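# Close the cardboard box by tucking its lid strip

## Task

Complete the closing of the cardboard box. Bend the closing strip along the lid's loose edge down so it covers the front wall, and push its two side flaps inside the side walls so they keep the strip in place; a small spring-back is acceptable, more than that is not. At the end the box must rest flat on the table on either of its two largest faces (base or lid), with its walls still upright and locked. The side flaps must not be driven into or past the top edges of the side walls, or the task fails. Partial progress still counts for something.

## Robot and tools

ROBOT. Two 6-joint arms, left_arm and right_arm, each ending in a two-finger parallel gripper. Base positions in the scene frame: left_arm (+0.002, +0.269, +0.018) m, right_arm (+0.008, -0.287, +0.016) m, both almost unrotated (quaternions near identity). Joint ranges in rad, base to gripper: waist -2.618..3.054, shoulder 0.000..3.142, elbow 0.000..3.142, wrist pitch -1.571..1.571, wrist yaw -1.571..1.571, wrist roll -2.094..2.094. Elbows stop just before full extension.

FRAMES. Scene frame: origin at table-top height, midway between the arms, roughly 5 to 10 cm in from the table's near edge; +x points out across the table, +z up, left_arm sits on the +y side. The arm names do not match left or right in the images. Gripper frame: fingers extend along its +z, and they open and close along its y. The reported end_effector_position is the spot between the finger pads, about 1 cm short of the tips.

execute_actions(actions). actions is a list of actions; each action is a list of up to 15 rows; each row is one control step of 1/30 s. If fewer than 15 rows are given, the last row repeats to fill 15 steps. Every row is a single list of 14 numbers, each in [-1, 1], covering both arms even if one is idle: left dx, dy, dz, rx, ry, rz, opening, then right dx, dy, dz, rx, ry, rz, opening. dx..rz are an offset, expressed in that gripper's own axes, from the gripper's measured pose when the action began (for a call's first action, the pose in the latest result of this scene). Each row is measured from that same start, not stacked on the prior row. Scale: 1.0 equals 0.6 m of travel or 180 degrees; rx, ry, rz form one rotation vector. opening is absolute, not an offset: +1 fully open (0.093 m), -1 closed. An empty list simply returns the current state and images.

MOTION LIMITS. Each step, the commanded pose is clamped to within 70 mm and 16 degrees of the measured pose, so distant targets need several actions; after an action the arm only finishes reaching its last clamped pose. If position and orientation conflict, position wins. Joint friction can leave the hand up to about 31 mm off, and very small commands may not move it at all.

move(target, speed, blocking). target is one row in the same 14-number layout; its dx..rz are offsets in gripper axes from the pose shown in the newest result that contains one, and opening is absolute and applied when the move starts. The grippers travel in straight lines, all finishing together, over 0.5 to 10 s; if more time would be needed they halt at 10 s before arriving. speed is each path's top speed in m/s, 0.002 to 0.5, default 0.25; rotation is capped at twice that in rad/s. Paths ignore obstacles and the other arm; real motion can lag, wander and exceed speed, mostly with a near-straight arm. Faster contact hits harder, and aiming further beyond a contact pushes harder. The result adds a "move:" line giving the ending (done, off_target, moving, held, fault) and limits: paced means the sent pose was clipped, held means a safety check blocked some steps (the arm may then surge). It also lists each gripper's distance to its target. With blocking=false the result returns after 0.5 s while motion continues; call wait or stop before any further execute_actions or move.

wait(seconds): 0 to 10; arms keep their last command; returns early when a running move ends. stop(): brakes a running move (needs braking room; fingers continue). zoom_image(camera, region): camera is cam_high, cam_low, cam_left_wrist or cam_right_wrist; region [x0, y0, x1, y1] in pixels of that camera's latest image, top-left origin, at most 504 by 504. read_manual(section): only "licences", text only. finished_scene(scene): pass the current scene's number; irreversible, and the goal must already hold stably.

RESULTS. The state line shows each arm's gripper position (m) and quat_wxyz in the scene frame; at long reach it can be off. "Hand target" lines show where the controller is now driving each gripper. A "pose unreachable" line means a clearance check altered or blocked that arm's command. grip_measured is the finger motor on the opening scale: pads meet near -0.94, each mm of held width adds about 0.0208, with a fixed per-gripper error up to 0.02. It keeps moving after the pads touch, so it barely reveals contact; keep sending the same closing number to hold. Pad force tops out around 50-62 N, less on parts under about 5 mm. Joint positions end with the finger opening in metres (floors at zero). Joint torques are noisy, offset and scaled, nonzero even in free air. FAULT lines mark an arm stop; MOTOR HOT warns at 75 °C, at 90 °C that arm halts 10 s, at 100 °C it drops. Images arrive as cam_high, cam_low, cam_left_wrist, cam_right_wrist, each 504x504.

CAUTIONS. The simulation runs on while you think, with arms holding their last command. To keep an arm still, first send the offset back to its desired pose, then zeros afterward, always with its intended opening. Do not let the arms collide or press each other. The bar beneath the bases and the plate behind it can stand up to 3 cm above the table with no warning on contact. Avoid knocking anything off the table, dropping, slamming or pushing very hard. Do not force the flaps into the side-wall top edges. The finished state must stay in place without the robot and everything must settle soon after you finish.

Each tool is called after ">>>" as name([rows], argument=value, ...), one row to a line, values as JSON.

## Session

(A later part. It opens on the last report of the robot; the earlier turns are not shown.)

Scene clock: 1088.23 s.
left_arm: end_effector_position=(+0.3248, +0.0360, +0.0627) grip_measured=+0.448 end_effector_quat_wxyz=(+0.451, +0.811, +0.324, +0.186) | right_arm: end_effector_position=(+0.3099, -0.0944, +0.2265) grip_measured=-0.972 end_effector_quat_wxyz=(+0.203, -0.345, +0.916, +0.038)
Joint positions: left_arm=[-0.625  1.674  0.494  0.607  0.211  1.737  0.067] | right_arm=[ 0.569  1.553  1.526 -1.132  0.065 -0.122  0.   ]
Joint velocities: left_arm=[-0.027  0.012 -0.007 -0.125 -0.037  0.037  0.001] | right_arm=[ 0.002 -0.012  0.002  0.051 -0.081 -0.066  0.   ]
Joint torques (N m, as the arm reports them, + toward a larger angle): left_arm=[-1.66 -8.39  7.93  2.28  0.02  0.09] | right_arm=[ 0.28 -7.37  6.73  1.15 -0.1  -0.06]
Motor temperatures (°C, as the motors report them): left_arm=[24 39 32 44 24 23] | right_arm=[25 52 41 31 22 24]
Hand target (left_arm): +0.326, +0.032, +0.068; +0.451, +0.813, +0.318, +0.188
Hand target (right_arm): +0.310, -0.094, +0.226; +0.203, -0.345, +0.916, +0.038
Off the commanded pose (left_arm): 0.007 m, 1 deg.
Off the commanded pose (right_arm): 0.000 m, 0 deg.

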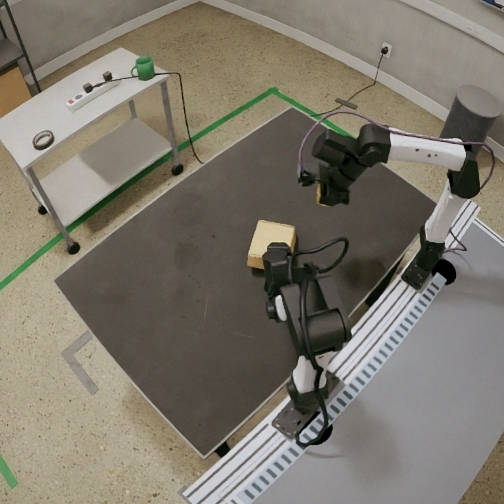

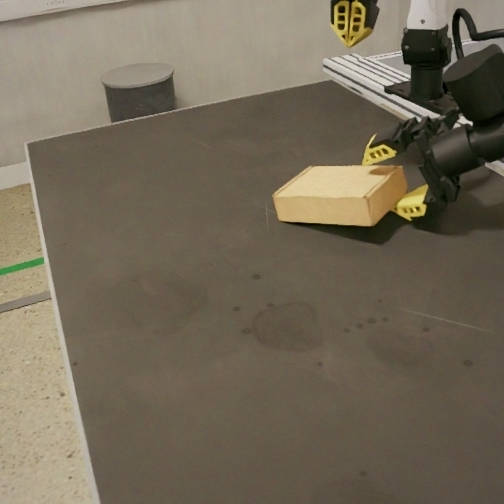

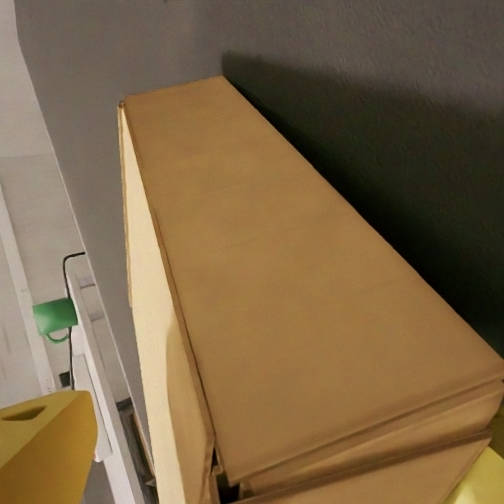

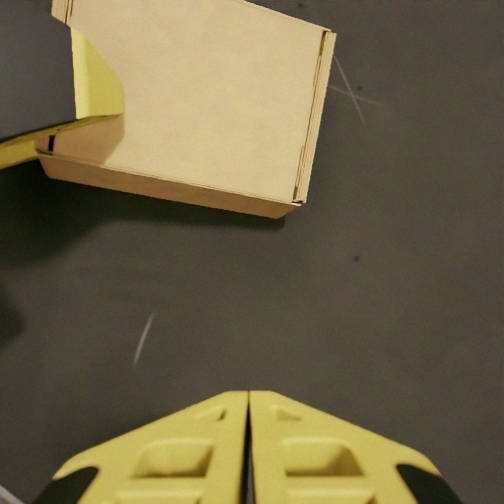

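>>> execute_actions([
  [[0,0,0,0,0,0,0.47,0,0,0,0,0,0,-1],[0,0,0,0,0,0,0.49,0,0,0,0,0,0,-1],[0,0,0,0,0,0,0.51,0,0,0,0,0,0,-1],[0,0,0,0,0,0,0.53,0,0,0,0,0,0,-1],[0,0,0,0,0,0,0.55,0,0,0,0,0,0,-1],[0,0,0,0,0,0,0.57,0,0,0,0,0,0,-1],[0,0,0,0,0,0,0.59,0,0,0,0,0,0,-1],[0,0,0,0,0,0,0.61,0,0,0,0,0,0,-1],[0,0,0,0,0,0,0.63,0,0,0,0,0,0,-1],[0,0,0,0,0,0,0.65,0,0,0,0,0,0,-1],[0,0,0,0,0,0,0.67,0,0,0,0,0,0,-1],[0,0,0,0,0,0,0.69,0,0,0,0,0,0,-1],[0,0,0,0,0,0,0.71,0,0,0,0,0,0,-1],[0,0,0,0,0,0,0.73,0,0,0,0,0,0,-1],[0,0,0,0,0,0,0.75,0,0,0,0,0,0,-1]],
  [[0,0,0,0,0,0,0.77,0,0,0,0,0,0,-1],[0,0,0,0,0,0,0.79,0,0,0,0,0,0,-1],[0,0,0,0,0,0,0.81,0,0,0,0,0,0,-1],[0,0,0,0,0,0,0.83,0,0,0,0,0,0,-1],[0,0,0,0,0,0,0.85,0,0,0,0,0,0,-1],[0,0,0,0,0,0,0.87,0,0,0,0,0,0,-1],[0,0,0,0,0,0,0.89,0,0,0,0,0,0,-1],[0,0,0,0,0,0,0.91,0,0,0,0,0,0,-1],[0,0,0,0,0,0,0.93,0,0,0,0,0,0,-1],[0,0,0,0,0,0,0.95,0,0,0,0,0,0,-1]],
])

Scene clock: 1102.20 s.
left_arm: end_effector_position=(+0.3236, +0.0369, +0.0603) grip_measured=+0.948 end_effector_quat_wxyz=(+0.447, +0.813, +0.325, +0.183) | right_arm: end_effector_position=(+0.3099, -0.0944, +0.2265) grip_measured=-0.972 end_effector_quat_wxyz=(+0.203, -0.345, +0.916, +0.038)
Joint positions: left_arm=[-0.625  1.674  0.494  0.596  0.21   1.737  0.091] | right_arm=[ 0.569  1.553  1.526 -1.132  0.065 -0.122  0.   ]
Joint velocities: left_arm=[ 0.002 -0.007 -0.012 -0.066 -0.007  0.022  0.001] | right_arm=[-0.002 -0.002  0.007  0.037  0.037 -0.022  0.   ]
Joint torques (N m, as the arm reports them, + toward a larger angle): left_arm=[-0.67 -7.26  6.33  2.45  0.05  0.  ] | right_arm=[ 0.26 -7.2   6.67  1.13 -0.08 -0.06]
Motor temperatures (°C, as the motors report them): left_arm=[24 40 34 44 24 23] | right_arm=[25 51 42 31 22 24]
Hand target (left_arm): +0.324, +0.037, +0.060; +0.447, +0.813, +0.325, +0.183
Hand target (right_arm): +0.310, -0.094, +0.226; +0.203, -0.345, +0.916, +0.038
Off the commanded pose (left_arm): 0.000 m, 0 deg.
Off the commanded pose (right_arm): 0.000 m, 0 deg.

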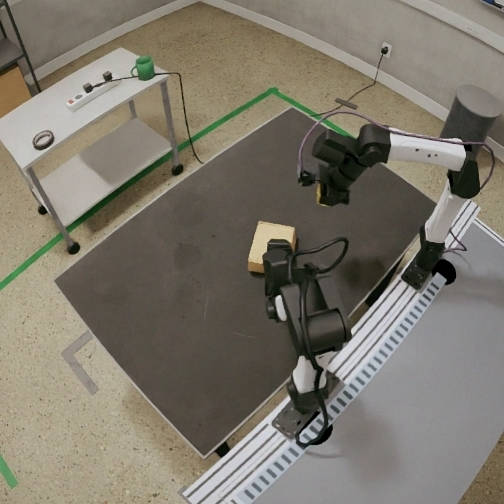

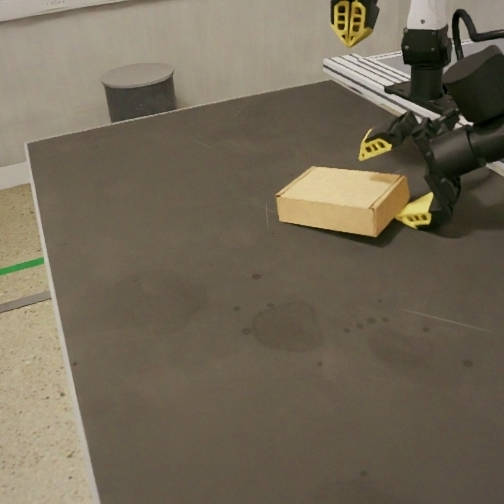

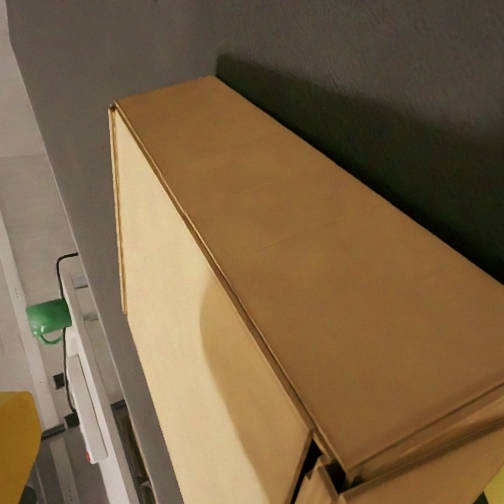

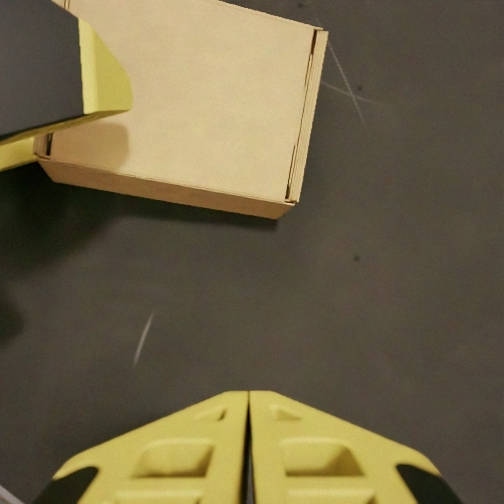

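>>> move(target=[0,-0.045,-0.05,0.05,0,0,0.95,0,0,0,0,0,0,-1], speed=0.02)

Scene clock: 1113.83 s.
left_arm: end_effector_position=(+0.3019, +0.0579, +0.0578) grip_measured=+0.948 end_effector_quat_wxyz=(+0.393, +0.843, +0.333, +0.158) | right_arm: end_effector_position=(+0.3099, -0.0944, +0.2265) grip_measured=-0.972 end_effector_quat_wxyz=(+0.203, -0.345, +0.916, +0.038)
Joint positions: left_arm=[-0.606  1.534  0.494  0.317  0.209  1.782  0.091] | right_arm=[ 0.569  1.553  1.526 -1.132  0.065 -0.122  0.   ]
Joint velocities: left_arm=[ 0.012  0.007  0.007 -0.037  0.022  0.022  0.   ] | right_arm=[ 0.002 -0.002 -0.002  0.007 -0.037  0.022  0.   ]
Joint torques (N m, as the arm reports them, + toward a larger angle): left_arm=[ 0.06 -7.9   5.37  2.02  0.05  0.06] | right_arm=[ 0.23 -7.4   6.73  1.12 -0.06 -0.05]
Motor temperatures (°C, as the motors report them): left_arm=[24 40 34 43 24 23] | right_arm=[25 50 42 31 22 24]
Hand target (left_arm): +0.296, +0.066, +0.053; +0.382, +0.846, +0.337, +0.157
Hand target (right_arm): +0.310, -0.094, +0.226; +0.203, -0.345, +0.916, +0.038
Off the commanded pose (left_arm): 0.011 m, 1 deg.
Off the commanded pose (right_arm): 0.000 m, 0 deg.
move: off_target (left_arm)

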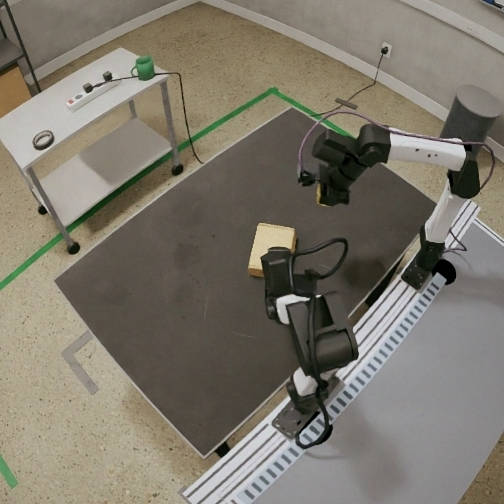

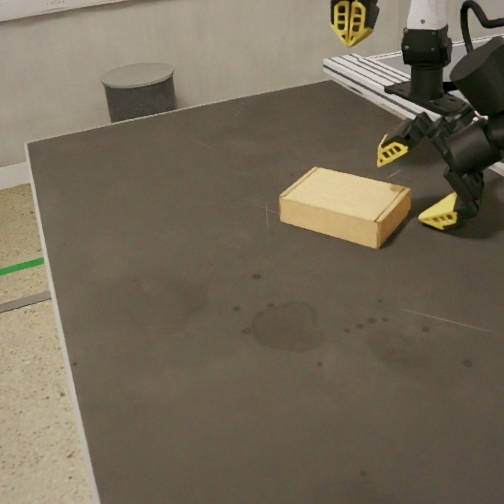

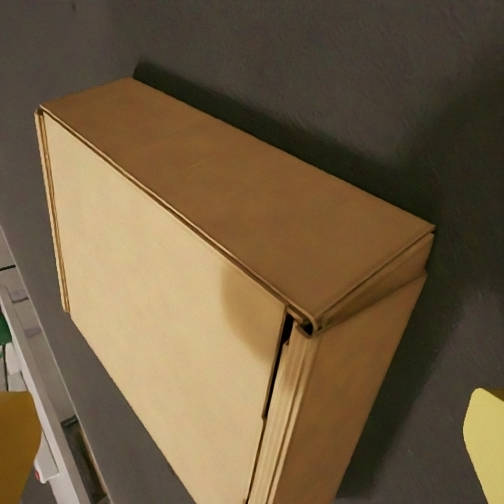

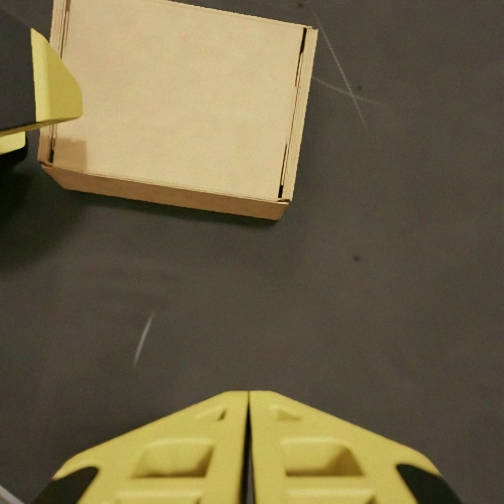

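>>> move(target=[0,0.115,-0.096,0.278,0,0,0.95,0,0,0,0,0,0,0.3], speed=0.15)

>>> move(target=[0.14,0.14,0,0,0,0,0.95,0,0,0,0,0,0,0.3], speed=0.15)

Scene clock: 1137.33 s.
left_arm: end_effector_position=(+0.3009, +0.0641, +0.1552) grip_measured=+0.949 end_effector_quat_wxyz=(+0.013, +0.932, +0.363, +0.006) | right_arm: end_effector_position=(+0.3099, -0.0944, +0.2265) grip_measured=+0.298 end_effector_quat_wxyz=(+0.203, -0.345, +0.916, +0.038)
Joint positions: left_arm=[-0.701  1.899  1.718 -1.365 -0.014  1.783  0.091] | right_arm=[ 0.569  1.553  1.526 -1.132  0.065 -0.122  0.06 ]
Joint velocities: left_arm=[ 0.007  0.012 -0.007  0.051  0.007 -0.007 -0.001] | right_arm=[-0.012 -0.002  0.002  0.007  0.022 -0.066 -0.001]
Joint torques (N m, as the arm reports them, + toward a larger angle): left_arm=[-1.66 -8.53  9.06  0.27 -0.02 -0.06] | right_arm=[ 0.18 -7.56  6.74  1.09 -0.09 -0.06]
Motor temperatures (°C, as the motors report them): left_arm=[24 40 34 41 24 23] | right_arm=[25 49 42 31 22 24]
Hand target (left_arm): +0.300, +0.061, +0.150; +0.001, +0.933, +0.361, +0.001
Hand target (right_arm): +0.310, -0.094, +0.226; +0.203, -0.345, +0.916, +0.038
Off the commanded pose (left_arm): 0.010 m, 2 deg.
Off the commanded pose (right_arm): 0.000 m, 0 deg.
move: done

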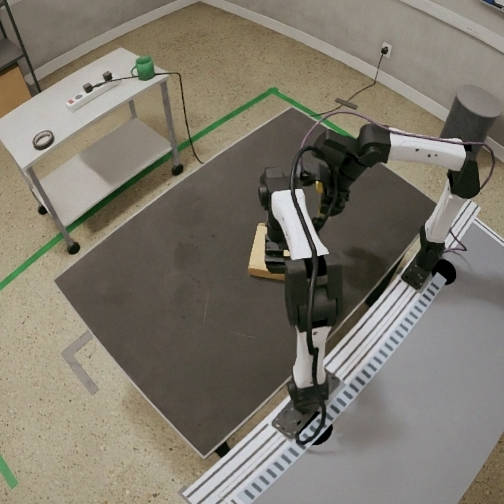

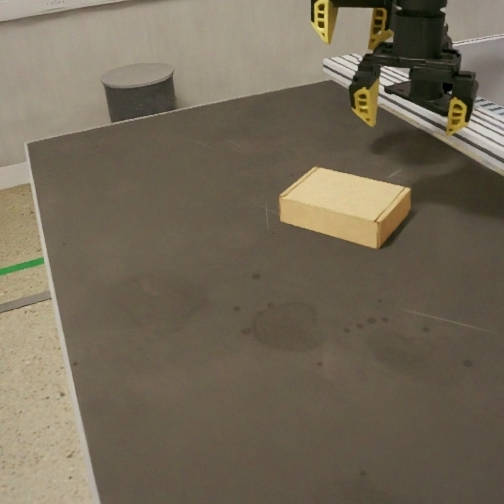

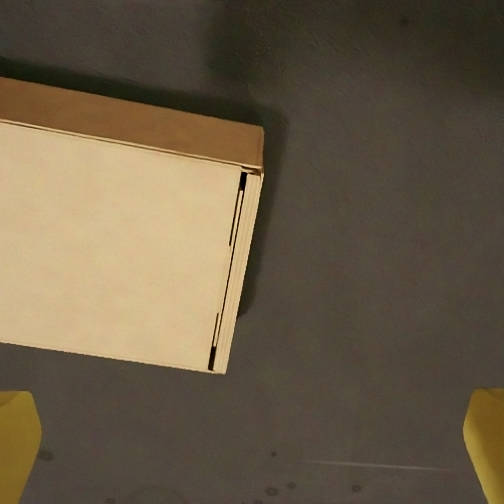

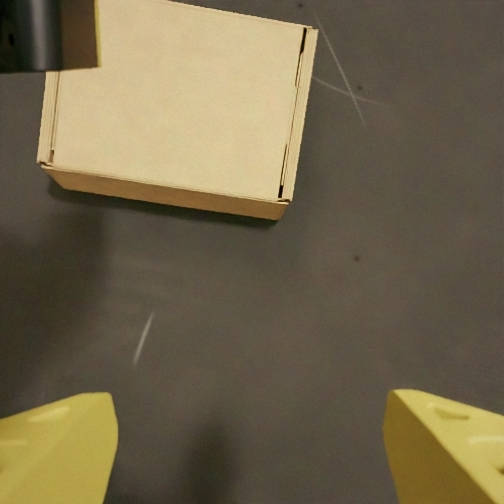

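Scene clock: 1138.67 s.
left_arm: end_effector_position=(+0.4190, +0.0615, +0.1640) grip_measured=+0.949 end_effector_quat_wxyz=(+0.039, +0.929, +0.367, +0.032) | right_arm: end_effector_position=(+0.3099, -0.0944, +0.2265) grip_measured=+0.298 end_effector_quat_wxyz=(+0.203, -0.345, +0.916, +0.038)
Joint positions: left_arm=[-0.559  2.341  2.439 -1.57  -0.014  1.918  0.091] | right_arm=[ 0.569  1.553  1.526 -1.132  0.065 -0.122  0.06 ]
Joint velocities: left_arm=[ 0.022  0.002  0.017 -0.037  0.022  0.037 -0.   ] | right_arm=[ 0.007 -0.007 -0.007 -0.037 -0.066 -0.007  0.   ]
Joint torques (N m, as the arm reports them, + toward a larger angle): left_arm=[ -0.65 -12.49   8.79   0.42   0.08   0.1 ] | right_arm=[ 0.03 -7.53  6.74  1.14 -0.1  -0.07]
Motor temperatures (°C, as the motors report them): left_arm=[24 40 34 41 24 23] | right_arm=[25 49 42 31 22 24]
Hand target (left_arm): +0.418, +0.061, +0.157; +0.031, +0.931, +0.363, +0.022
Hand target (right_arm): +0.310, -0.094, +0.226; +0.203, -0.345, +0.916, +0.038
Off the commanded pose (left_arm): 0.007 m, 4 deg.
Off the commanded pose (right_arm): 0.000 m, 0 deg.
joint sent to its limit (left arm) — the command would take joint 4 (wrist pitch) past its lower limit, so that joint was sent only as far as its limit.
move: off_target (left_arm)

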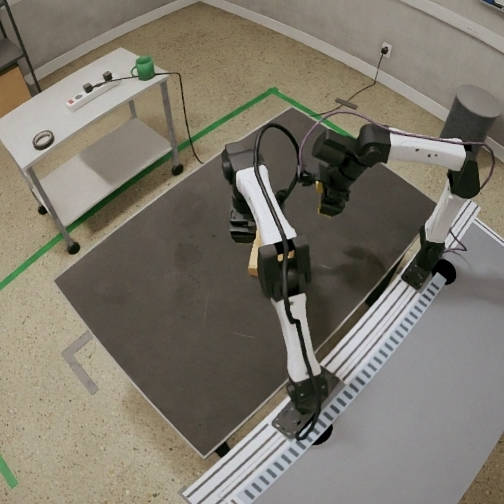

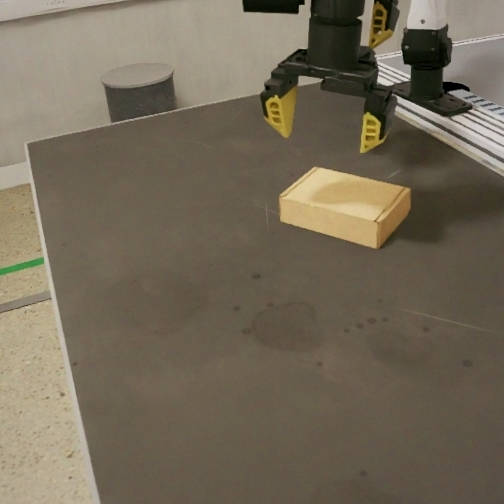

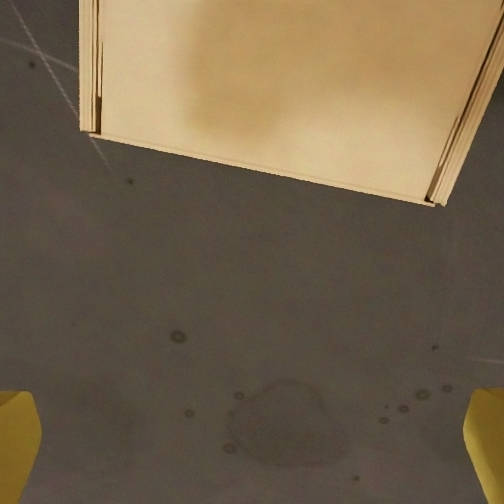

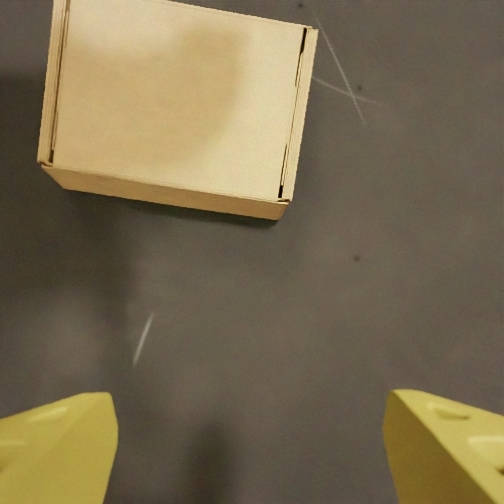

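>>> move(target=[0,0,0.03,0,0,-0.47,0.95,0,0,0,0,0,0,0.3], speed=0.4)

>>> move(target=[0,0,0.05,0,0,-0.47,0.95,0,0,0,0,0,0,0.3], speed=0.4)

Scene clock: 1154.23 s.
left_arm: end_effector_position=(+0.4219, +0.0595, +0.1431) grip_measured=+0.949 end_effector_quat_wxyz=(+0.045, +0.444, +0.895, -0.003) | right_arm: end_effector_position=(+0.3099, -0.0944, +0.2265) grip_measured=+0.298 end_effector_quat_wxyz=(+0.203, -0.345, +0.916, +0.038)
Joint positions: left_arm=[-0.559  2.341  2.354 -1.496 -0.014  0.45   0.091] | right_arm=[ 0.569  1.553  1.526 -1.132  0.065 -0.122  0.06 ]
Joint velocities: left_arm=[-0.012  0.007 -0.007 -0.051  0.007 -0.007  0.   ] | right_arm=[-0.022 -0.017 -0.007  0.037  0.051 -0.051  0.   ]
Joint torques (N m, as the arm reports them, + toward a larger angle): left_arm=[ -0.69 -16.36   5.36   0.93  -0.01  -0.04] | right_arm=[ 0.23 -7.26  6.81  1.14 -0.11 -0.06]
Motor temperatures (°C, as the motors report them): left_arm=[24 44 36 38 24 23] | right_arm=[25 49 42 31 22 24]
Hand target (left_arm): +0.421, +0.060, +0.146; +0.050, +0.440, +0.896, -0.003
Hand target (right_arm): +0.310, -0.094, +0.226; +0.203, -0.345, +0.916, +0.038
Off the commanded pose (left_arm): 0.003 m, 1 deg.
Off the commanded pose (right_arm): 0.000 m, 0 deg.
move: done

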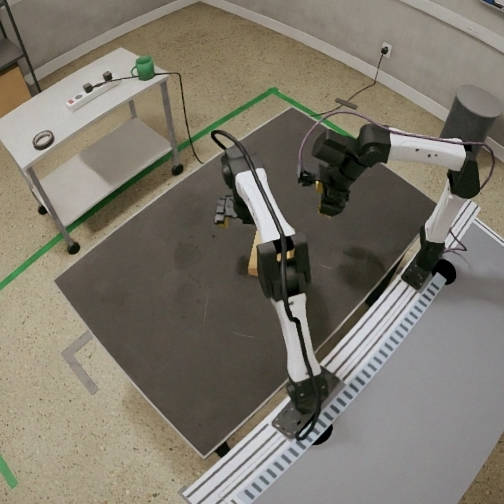

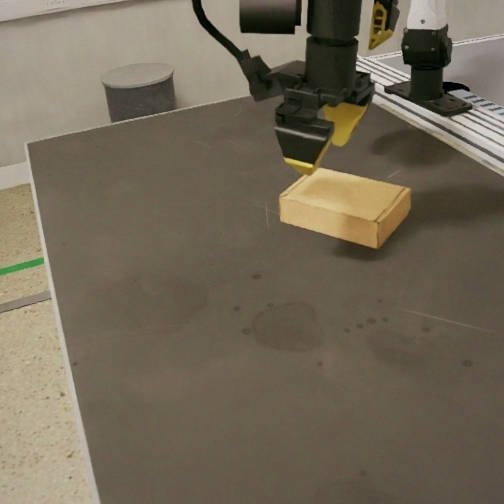

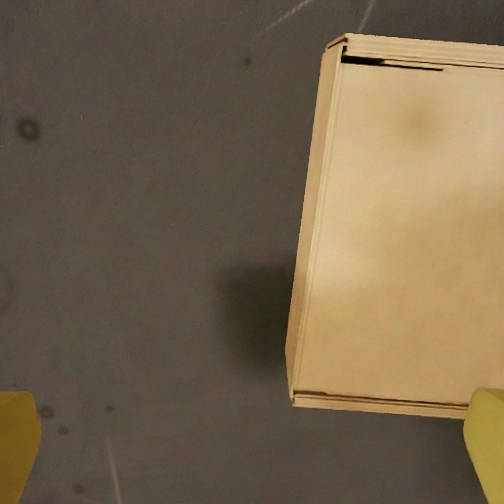

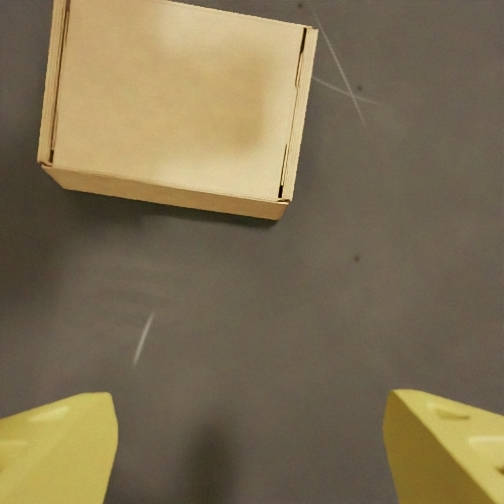

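Scene clock: 1156.77 s.
left_arm: end_effector_position=(+0.4260, +0.0568, +0.1136) grip_measured=+0.949 end_effector_quat_wxyz=(+0.030, -0.269, +0.962, -0.031) | right_arm: end_effector_position=(+0.3099, -0.0944, +0.2265) grip_measured=+0.298 end_effector_quat_wxyz=(+0.203, -0.345, +0.916, +0.038)
Joint positions: left_arm=[-0.559  2.341  2.235 -1.381 -0.014 -1.018  0.091] | right_arm=[ 0.569  1.553  1.526 -1.132  0.065 -0.122  0.06 ]
Joint velocities: left_arm=[-0.012 -0.007  0.037  0.007  0.022 -0.066 -0.   ] | right_arm=[ 0.002 -0.002  0.002  0.051 -0.037  0.022  0.001]
Joint torques (N m, as the arm reports them, + toward a larger angle): left_arm=[ -0.61 -15.99   5.59   0.91  -0.06  -0.03] | right_arm=[ 0.35 -7.32  6.74  1.09 -0.08 -0.06]
Motor temperatures (°C, as the motors report them): left_arm=[24 45 36 38 24 23] | right_arm=[25 49 42 31 22 24]
Hand target (left_arm): +0.424, +0.058, +0.113; +0.031, -0.273, +0.961, -0.032
Hand target (right_arm): +0.310, -0.094, +0.226; +0.203, -0.345, +0.916, +0.038
Off the commanded pose (left_arm): 0.002 m, 1 deg.
Off the commanded pose (right_arm): 0.000 m, 0 deg.
move: done

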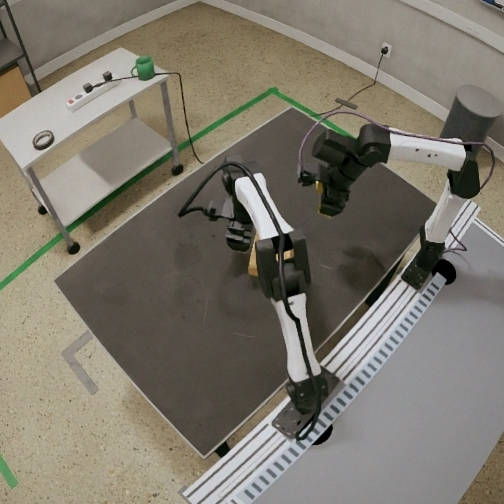

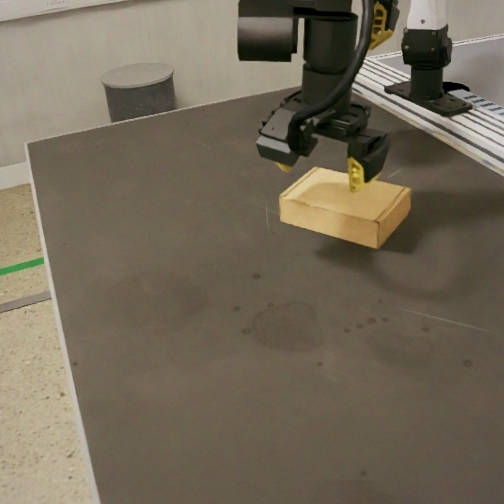

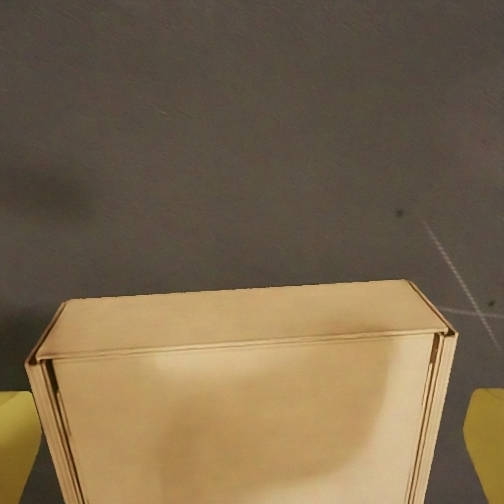

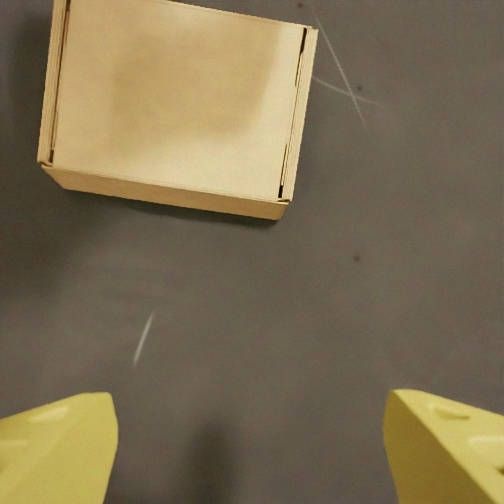

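>>> move(target=[0,0,0.14,0,0,-0.017,0.95,0.058,0.112,0.203,0,0,0.05,0.3], speed=0.1)

Scene clock: 1167.23 s.
left_arm: end_effector_position=(+0.4372, +0.0497, +0.0488) grip_measured=+0.949 end_effector_quat_wxyz=(+0.042, -0.292, +0.955, -0.044) | right_arm: end_effector_position=(+0.2867, -0.0393, +0.1080) grip_measured=+0.298 end_effector_quat_wxyz=(+0.208, -0.267, +0.939, +0.065)
Joint positions: left_arm=[-0.559  2.362  2.01  -1.1   -0.014 -1.065  0.091] | right_arm=[ 0.738  1.615  1.099 -0.633  0.122  0.2    0.06 ]
Joint velocities: left_arm=[ 0.002 -0.017 -0.002 -0.081 -0.007  0.037 -0.001] | right_arm=[-0.002 -0.002 -0.012 -0.066 -0.007 -0.007  0.001]
Joint torques (N m, as the arm reports them, + toward a larger angle): left_arm=[ -0.68 -12.97   5.98   0.96  -0.08  -0.01] | right_arm=[ 1.34 -6.93  5.31  1.21  0.06 -0.05]
Motor temperatures (°C, as the motors report them): left_arm=[24 49 35 37 24 23] | right_arm=[25 48 42 31 22 24]
Hand target (left_arm): +0.432, +0.052, +0.030; +0.029, -0.295, +0.955, -0.031
Hand target (right_arm): +0.281, -0.040, +0.097; +0.199, -0.271, +0.940, +0.057
Off the commanded pose (left_arm): 0.020 m, 2 deg.
Off the commanded pose (right_arm): 0.012 m, 2 deg.
move: off_target (left_arm, right_arm)

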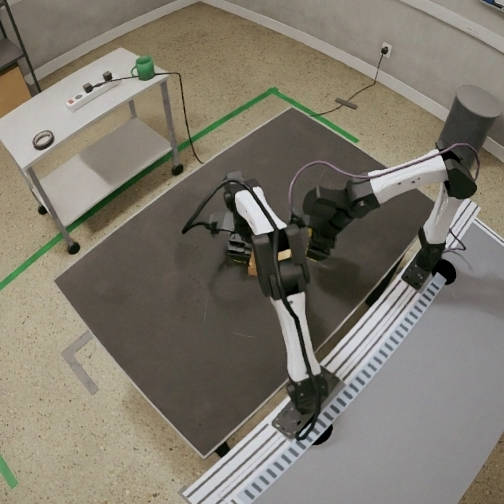

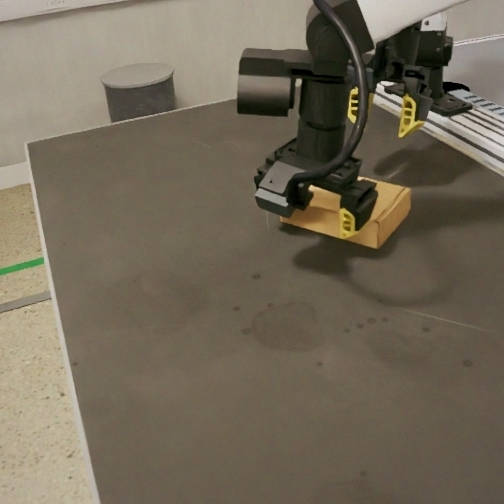

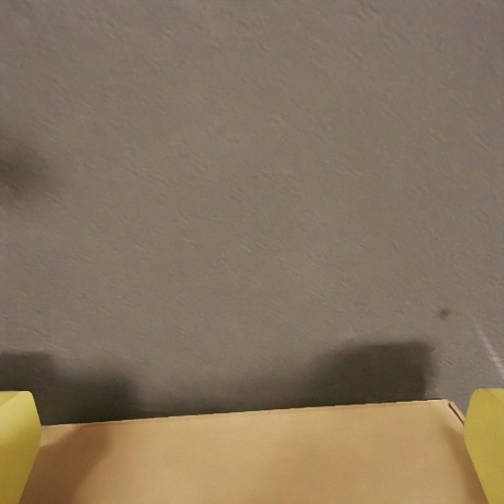

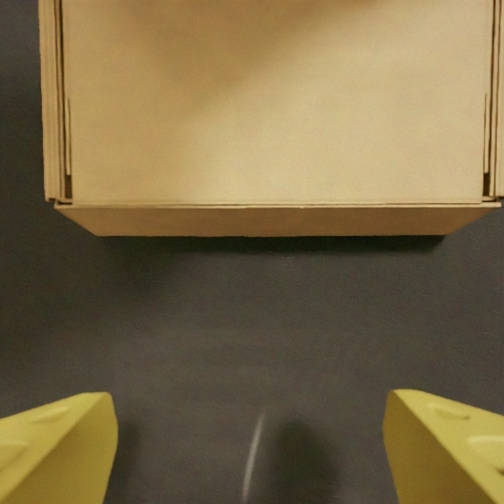

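>>> move(target=[0.015,0.03,0.05,0,0,-0.01,0.95,0.038,-0.013,0.14,0,0,0,0.5], speed=0.06)

Scene clock: 1182.30 s.
left_arm: end_effector_position=(+0.4273, +0.0544, +0.0241) grip_measured=+0.949 end_effector_quat_wxyz=(+0.045, -0.302, +0.951, -0.047) | right_arm: end_effector_position=(+0.3070, -0.0328, +0.0340) grip_measured=+0.498 end_effector_quat_wxyz=(+0.222, -0.264, +0.936, +0.065)
Joint positions: left_arm=[-0.559  2.323  1.841 -0.961 -0.016 -1.087  0.091] | right_arm=[ 0.706  1.787  0.96  -0.291  0.122  0.17   0.069]
Joint velocities: left_arm=[-0.002 -0.007 -0.017 -0.037  0.007 -0.022 -0.001] | right_arm=[-0.002  0.012 -0.002  0.022 -0.007  0.066 -0.001]
Joint torques (N m, as the arm reports them, + toward a larger angle): left_arm=[ -0.58 -14.79   4.8    1.06  -0.03  -0.04] | right_arm=[-0.36 -7.78  4.62  1.33 -0.16 -0.16]
Motor temperatures (°C, as the motors report them): left_arm=[24 51 35 36 24 23] | right_arm=[25 48 41 31 22 24]
Hand target (left_arm): +0.423, +0.057, +0.016; +0.041, -0.307, +0.950, -0.044
Hand target (right_arm): +0.301, -0.038, +0.022; +0.207, -0.267, +0.939, +0.065
Off the commanded pose (left_arm): 0.009 m, 1 deg.
Off the commanded pose (right_arm): 0.013 m, 2 deg.
move: off_target (right_arm)

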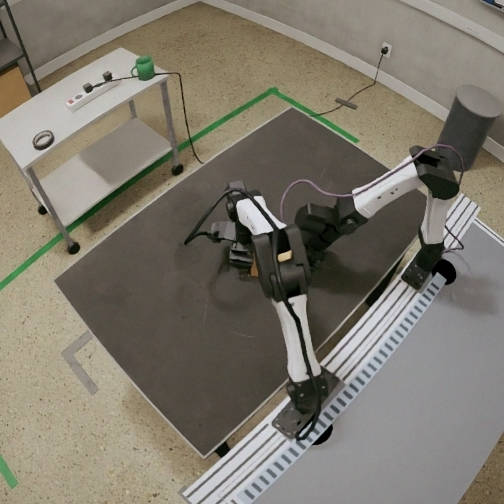

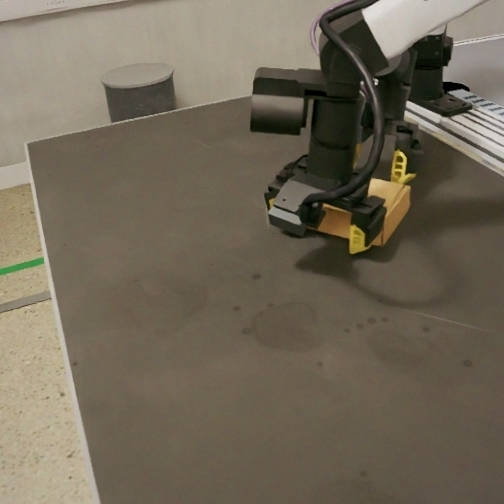

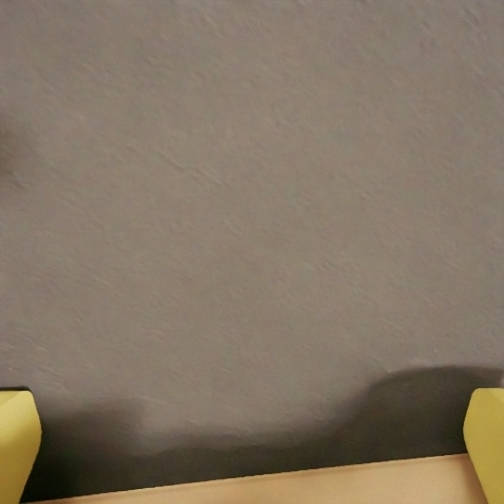

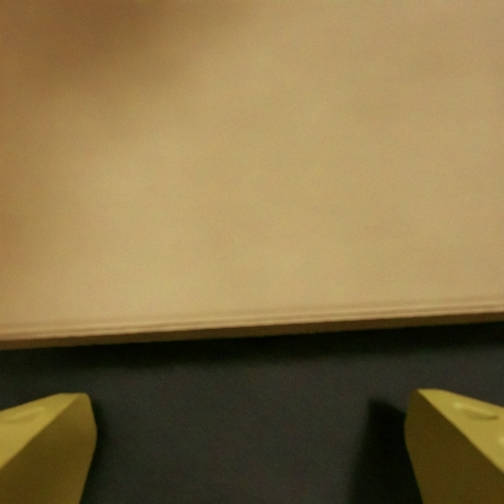

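>>> move(target=[0,0,0,0,0,-0.01,0.95,-0.025,0,0.052,0,0,-0.01,0.5], speed=0.02)

Scene clock: 1188.47 s.
left_arm: end_effector_position=(+0.4277, +0.0551, +0.0241) grip_measured=+0.949 end_effector_quat_wxyz=(+0.046, -0.311, +0.948, -0.046) | right_arm: end_effector_position=(+0.3174, -0.0233, +0.0197) grip_measured=+0.498 end_effector_quat_wxyz=(+0.215, -0.284, +0.933, +0.061)
Joint positions: left_arm=[-0.559  2.323  1.841 -0.961 -0.02  -1.106  0.091] | right_arm=[ 0.7    1.874  1.015 -0.276  0.112  0.126  0.069]
Joint velocities: left_arm=[ 0.007  0.032 -0.002 -0.007 -0.007 -0.007 -0.001] | right_arm=[-0.007 -0.007 -0.002 -0.022  0.007 -0.022 -0.   ]
Joint torques (N m, as the arm reports them, + toward a larger angle): left_arm=[ -0.7  -14.67   7.59   0.81  -0.07  -0.03] | right_arm=[-0.6  -6.19  7.3   1.59 -0.04 -0.12]
Motor temperatures (°C, as the motors report them): left_arm=[24 53 35 36 24 23] | right_arm=[25 48 41 32 22 24]
Hand target (left_arm): +0.427, +0.054, +0.024; +0.044, -0.317, +0.946, -0.047
Hand target (right_arm): +0.329, -0.019, +0.013; +0.224, -0.279, +0.932, +0.062
Off the commanded pose (left_arm): 0.001 m, 1 deg.
Off the commanded pose (right_arm): 0.015 m, 1 deg.
move: off_target (right_arm)

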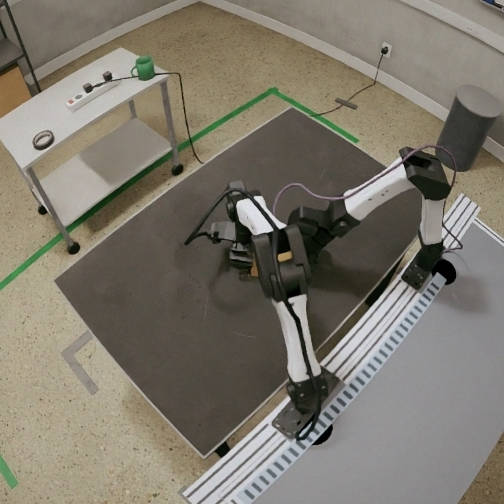

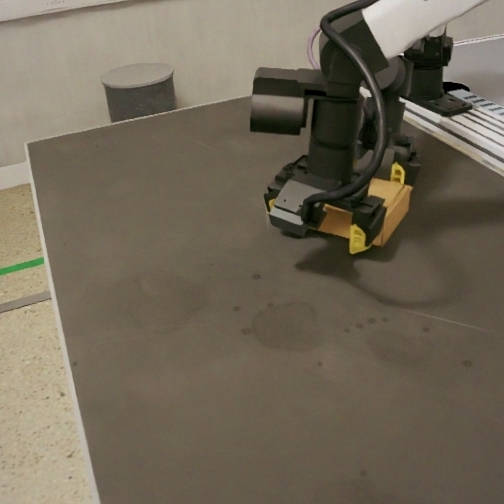

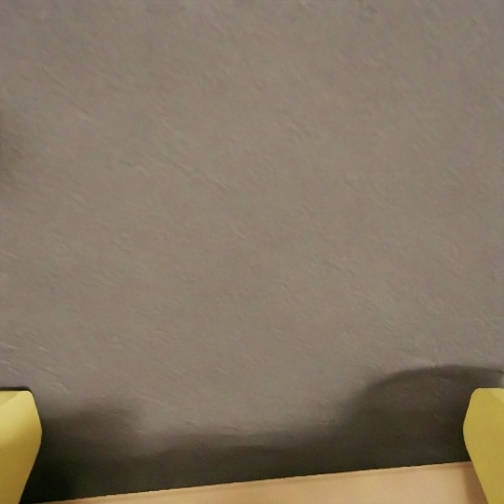

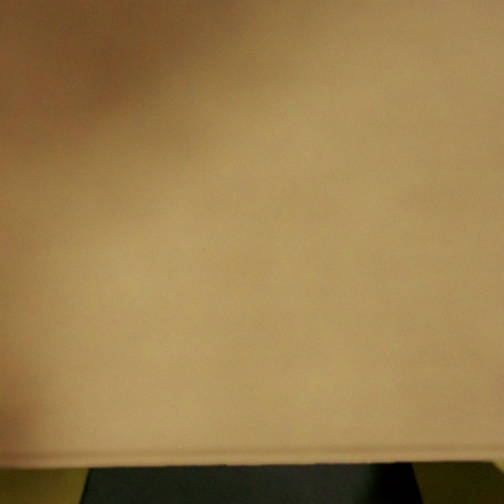

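>>> move(target=[0,0,0,0,0,0,0.95,-0.032,0,0.015,0,-0.03,0,0.5], speed=0.02)

Scene clock: 1201.90 s.
left_arm: end_effector_position=(+0.4297, +0.0589, +0.0241) grip_measured=+0.949 end_effector_quat_wxyz=(+0.052, -0.310, +0.949, -0.040) | right_arm: end_effector_position=(+0.3239, -0.0176, +0.0216) grip_measured=+0.498 end_effector_quat_wxyz=(+0.231, -0.288, +0.927, +0.066)
Joint positions: left_arm=[-0.556  2.323  1.841 -0.961 -0.036 -1.098  0.091] | right_arm=[ 0.7    1.882  1.015 -0.232  0.113  0.112  0.069]
Joint velocities: left_arm=[-0.007  0.012 -0.012 -0.066 -0.066 -0.051  0.   ] | right_arm=[ 0.002  0.017 -0.007  0.007  0.007  0.022 -0.001]
Joint torques (N m, as the arm reports them, + toward a larger angle): left_arm=[ -0.92 -14.66   7.66   0.81   0.1   -0.01] | right_arm=[ 0.08 -8.33  5.2   2.06  0.03 -0.08]
Motor temperatures (°C, as the motors report them): left_arm=[24 55 36 35 24 23] | right_arm=[25 47 42 33 22 24]
Hand target (left_arm): +0.428, +0.055, +0.024; +0.046, -0.311, +0.948, -0.046
Hand target (right_arm): +0.334, -0.012, +0.021; +0.257, -0.280, +0.922, +0.074
Off the commanded pose (left_arm): 0.004 m, 1 deg.
Off the commanded pose (right_arm): 0.013 m, 3 deg.
move: off_target (right_arm)

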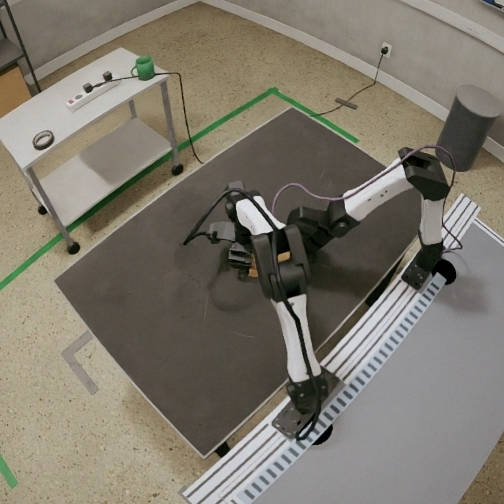

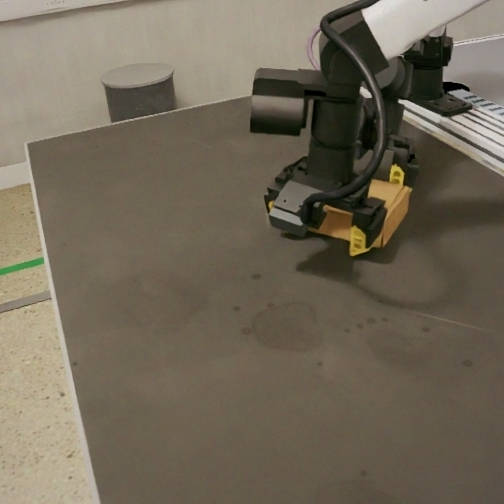

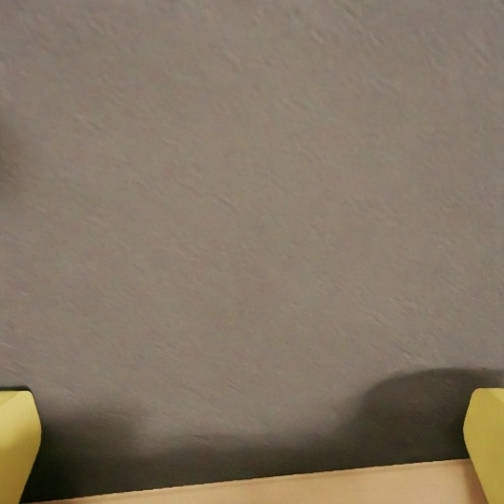

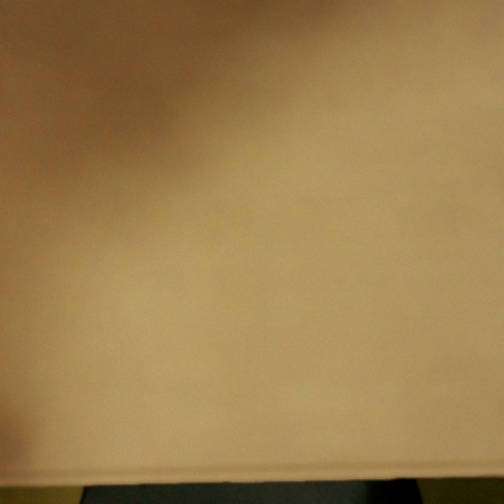

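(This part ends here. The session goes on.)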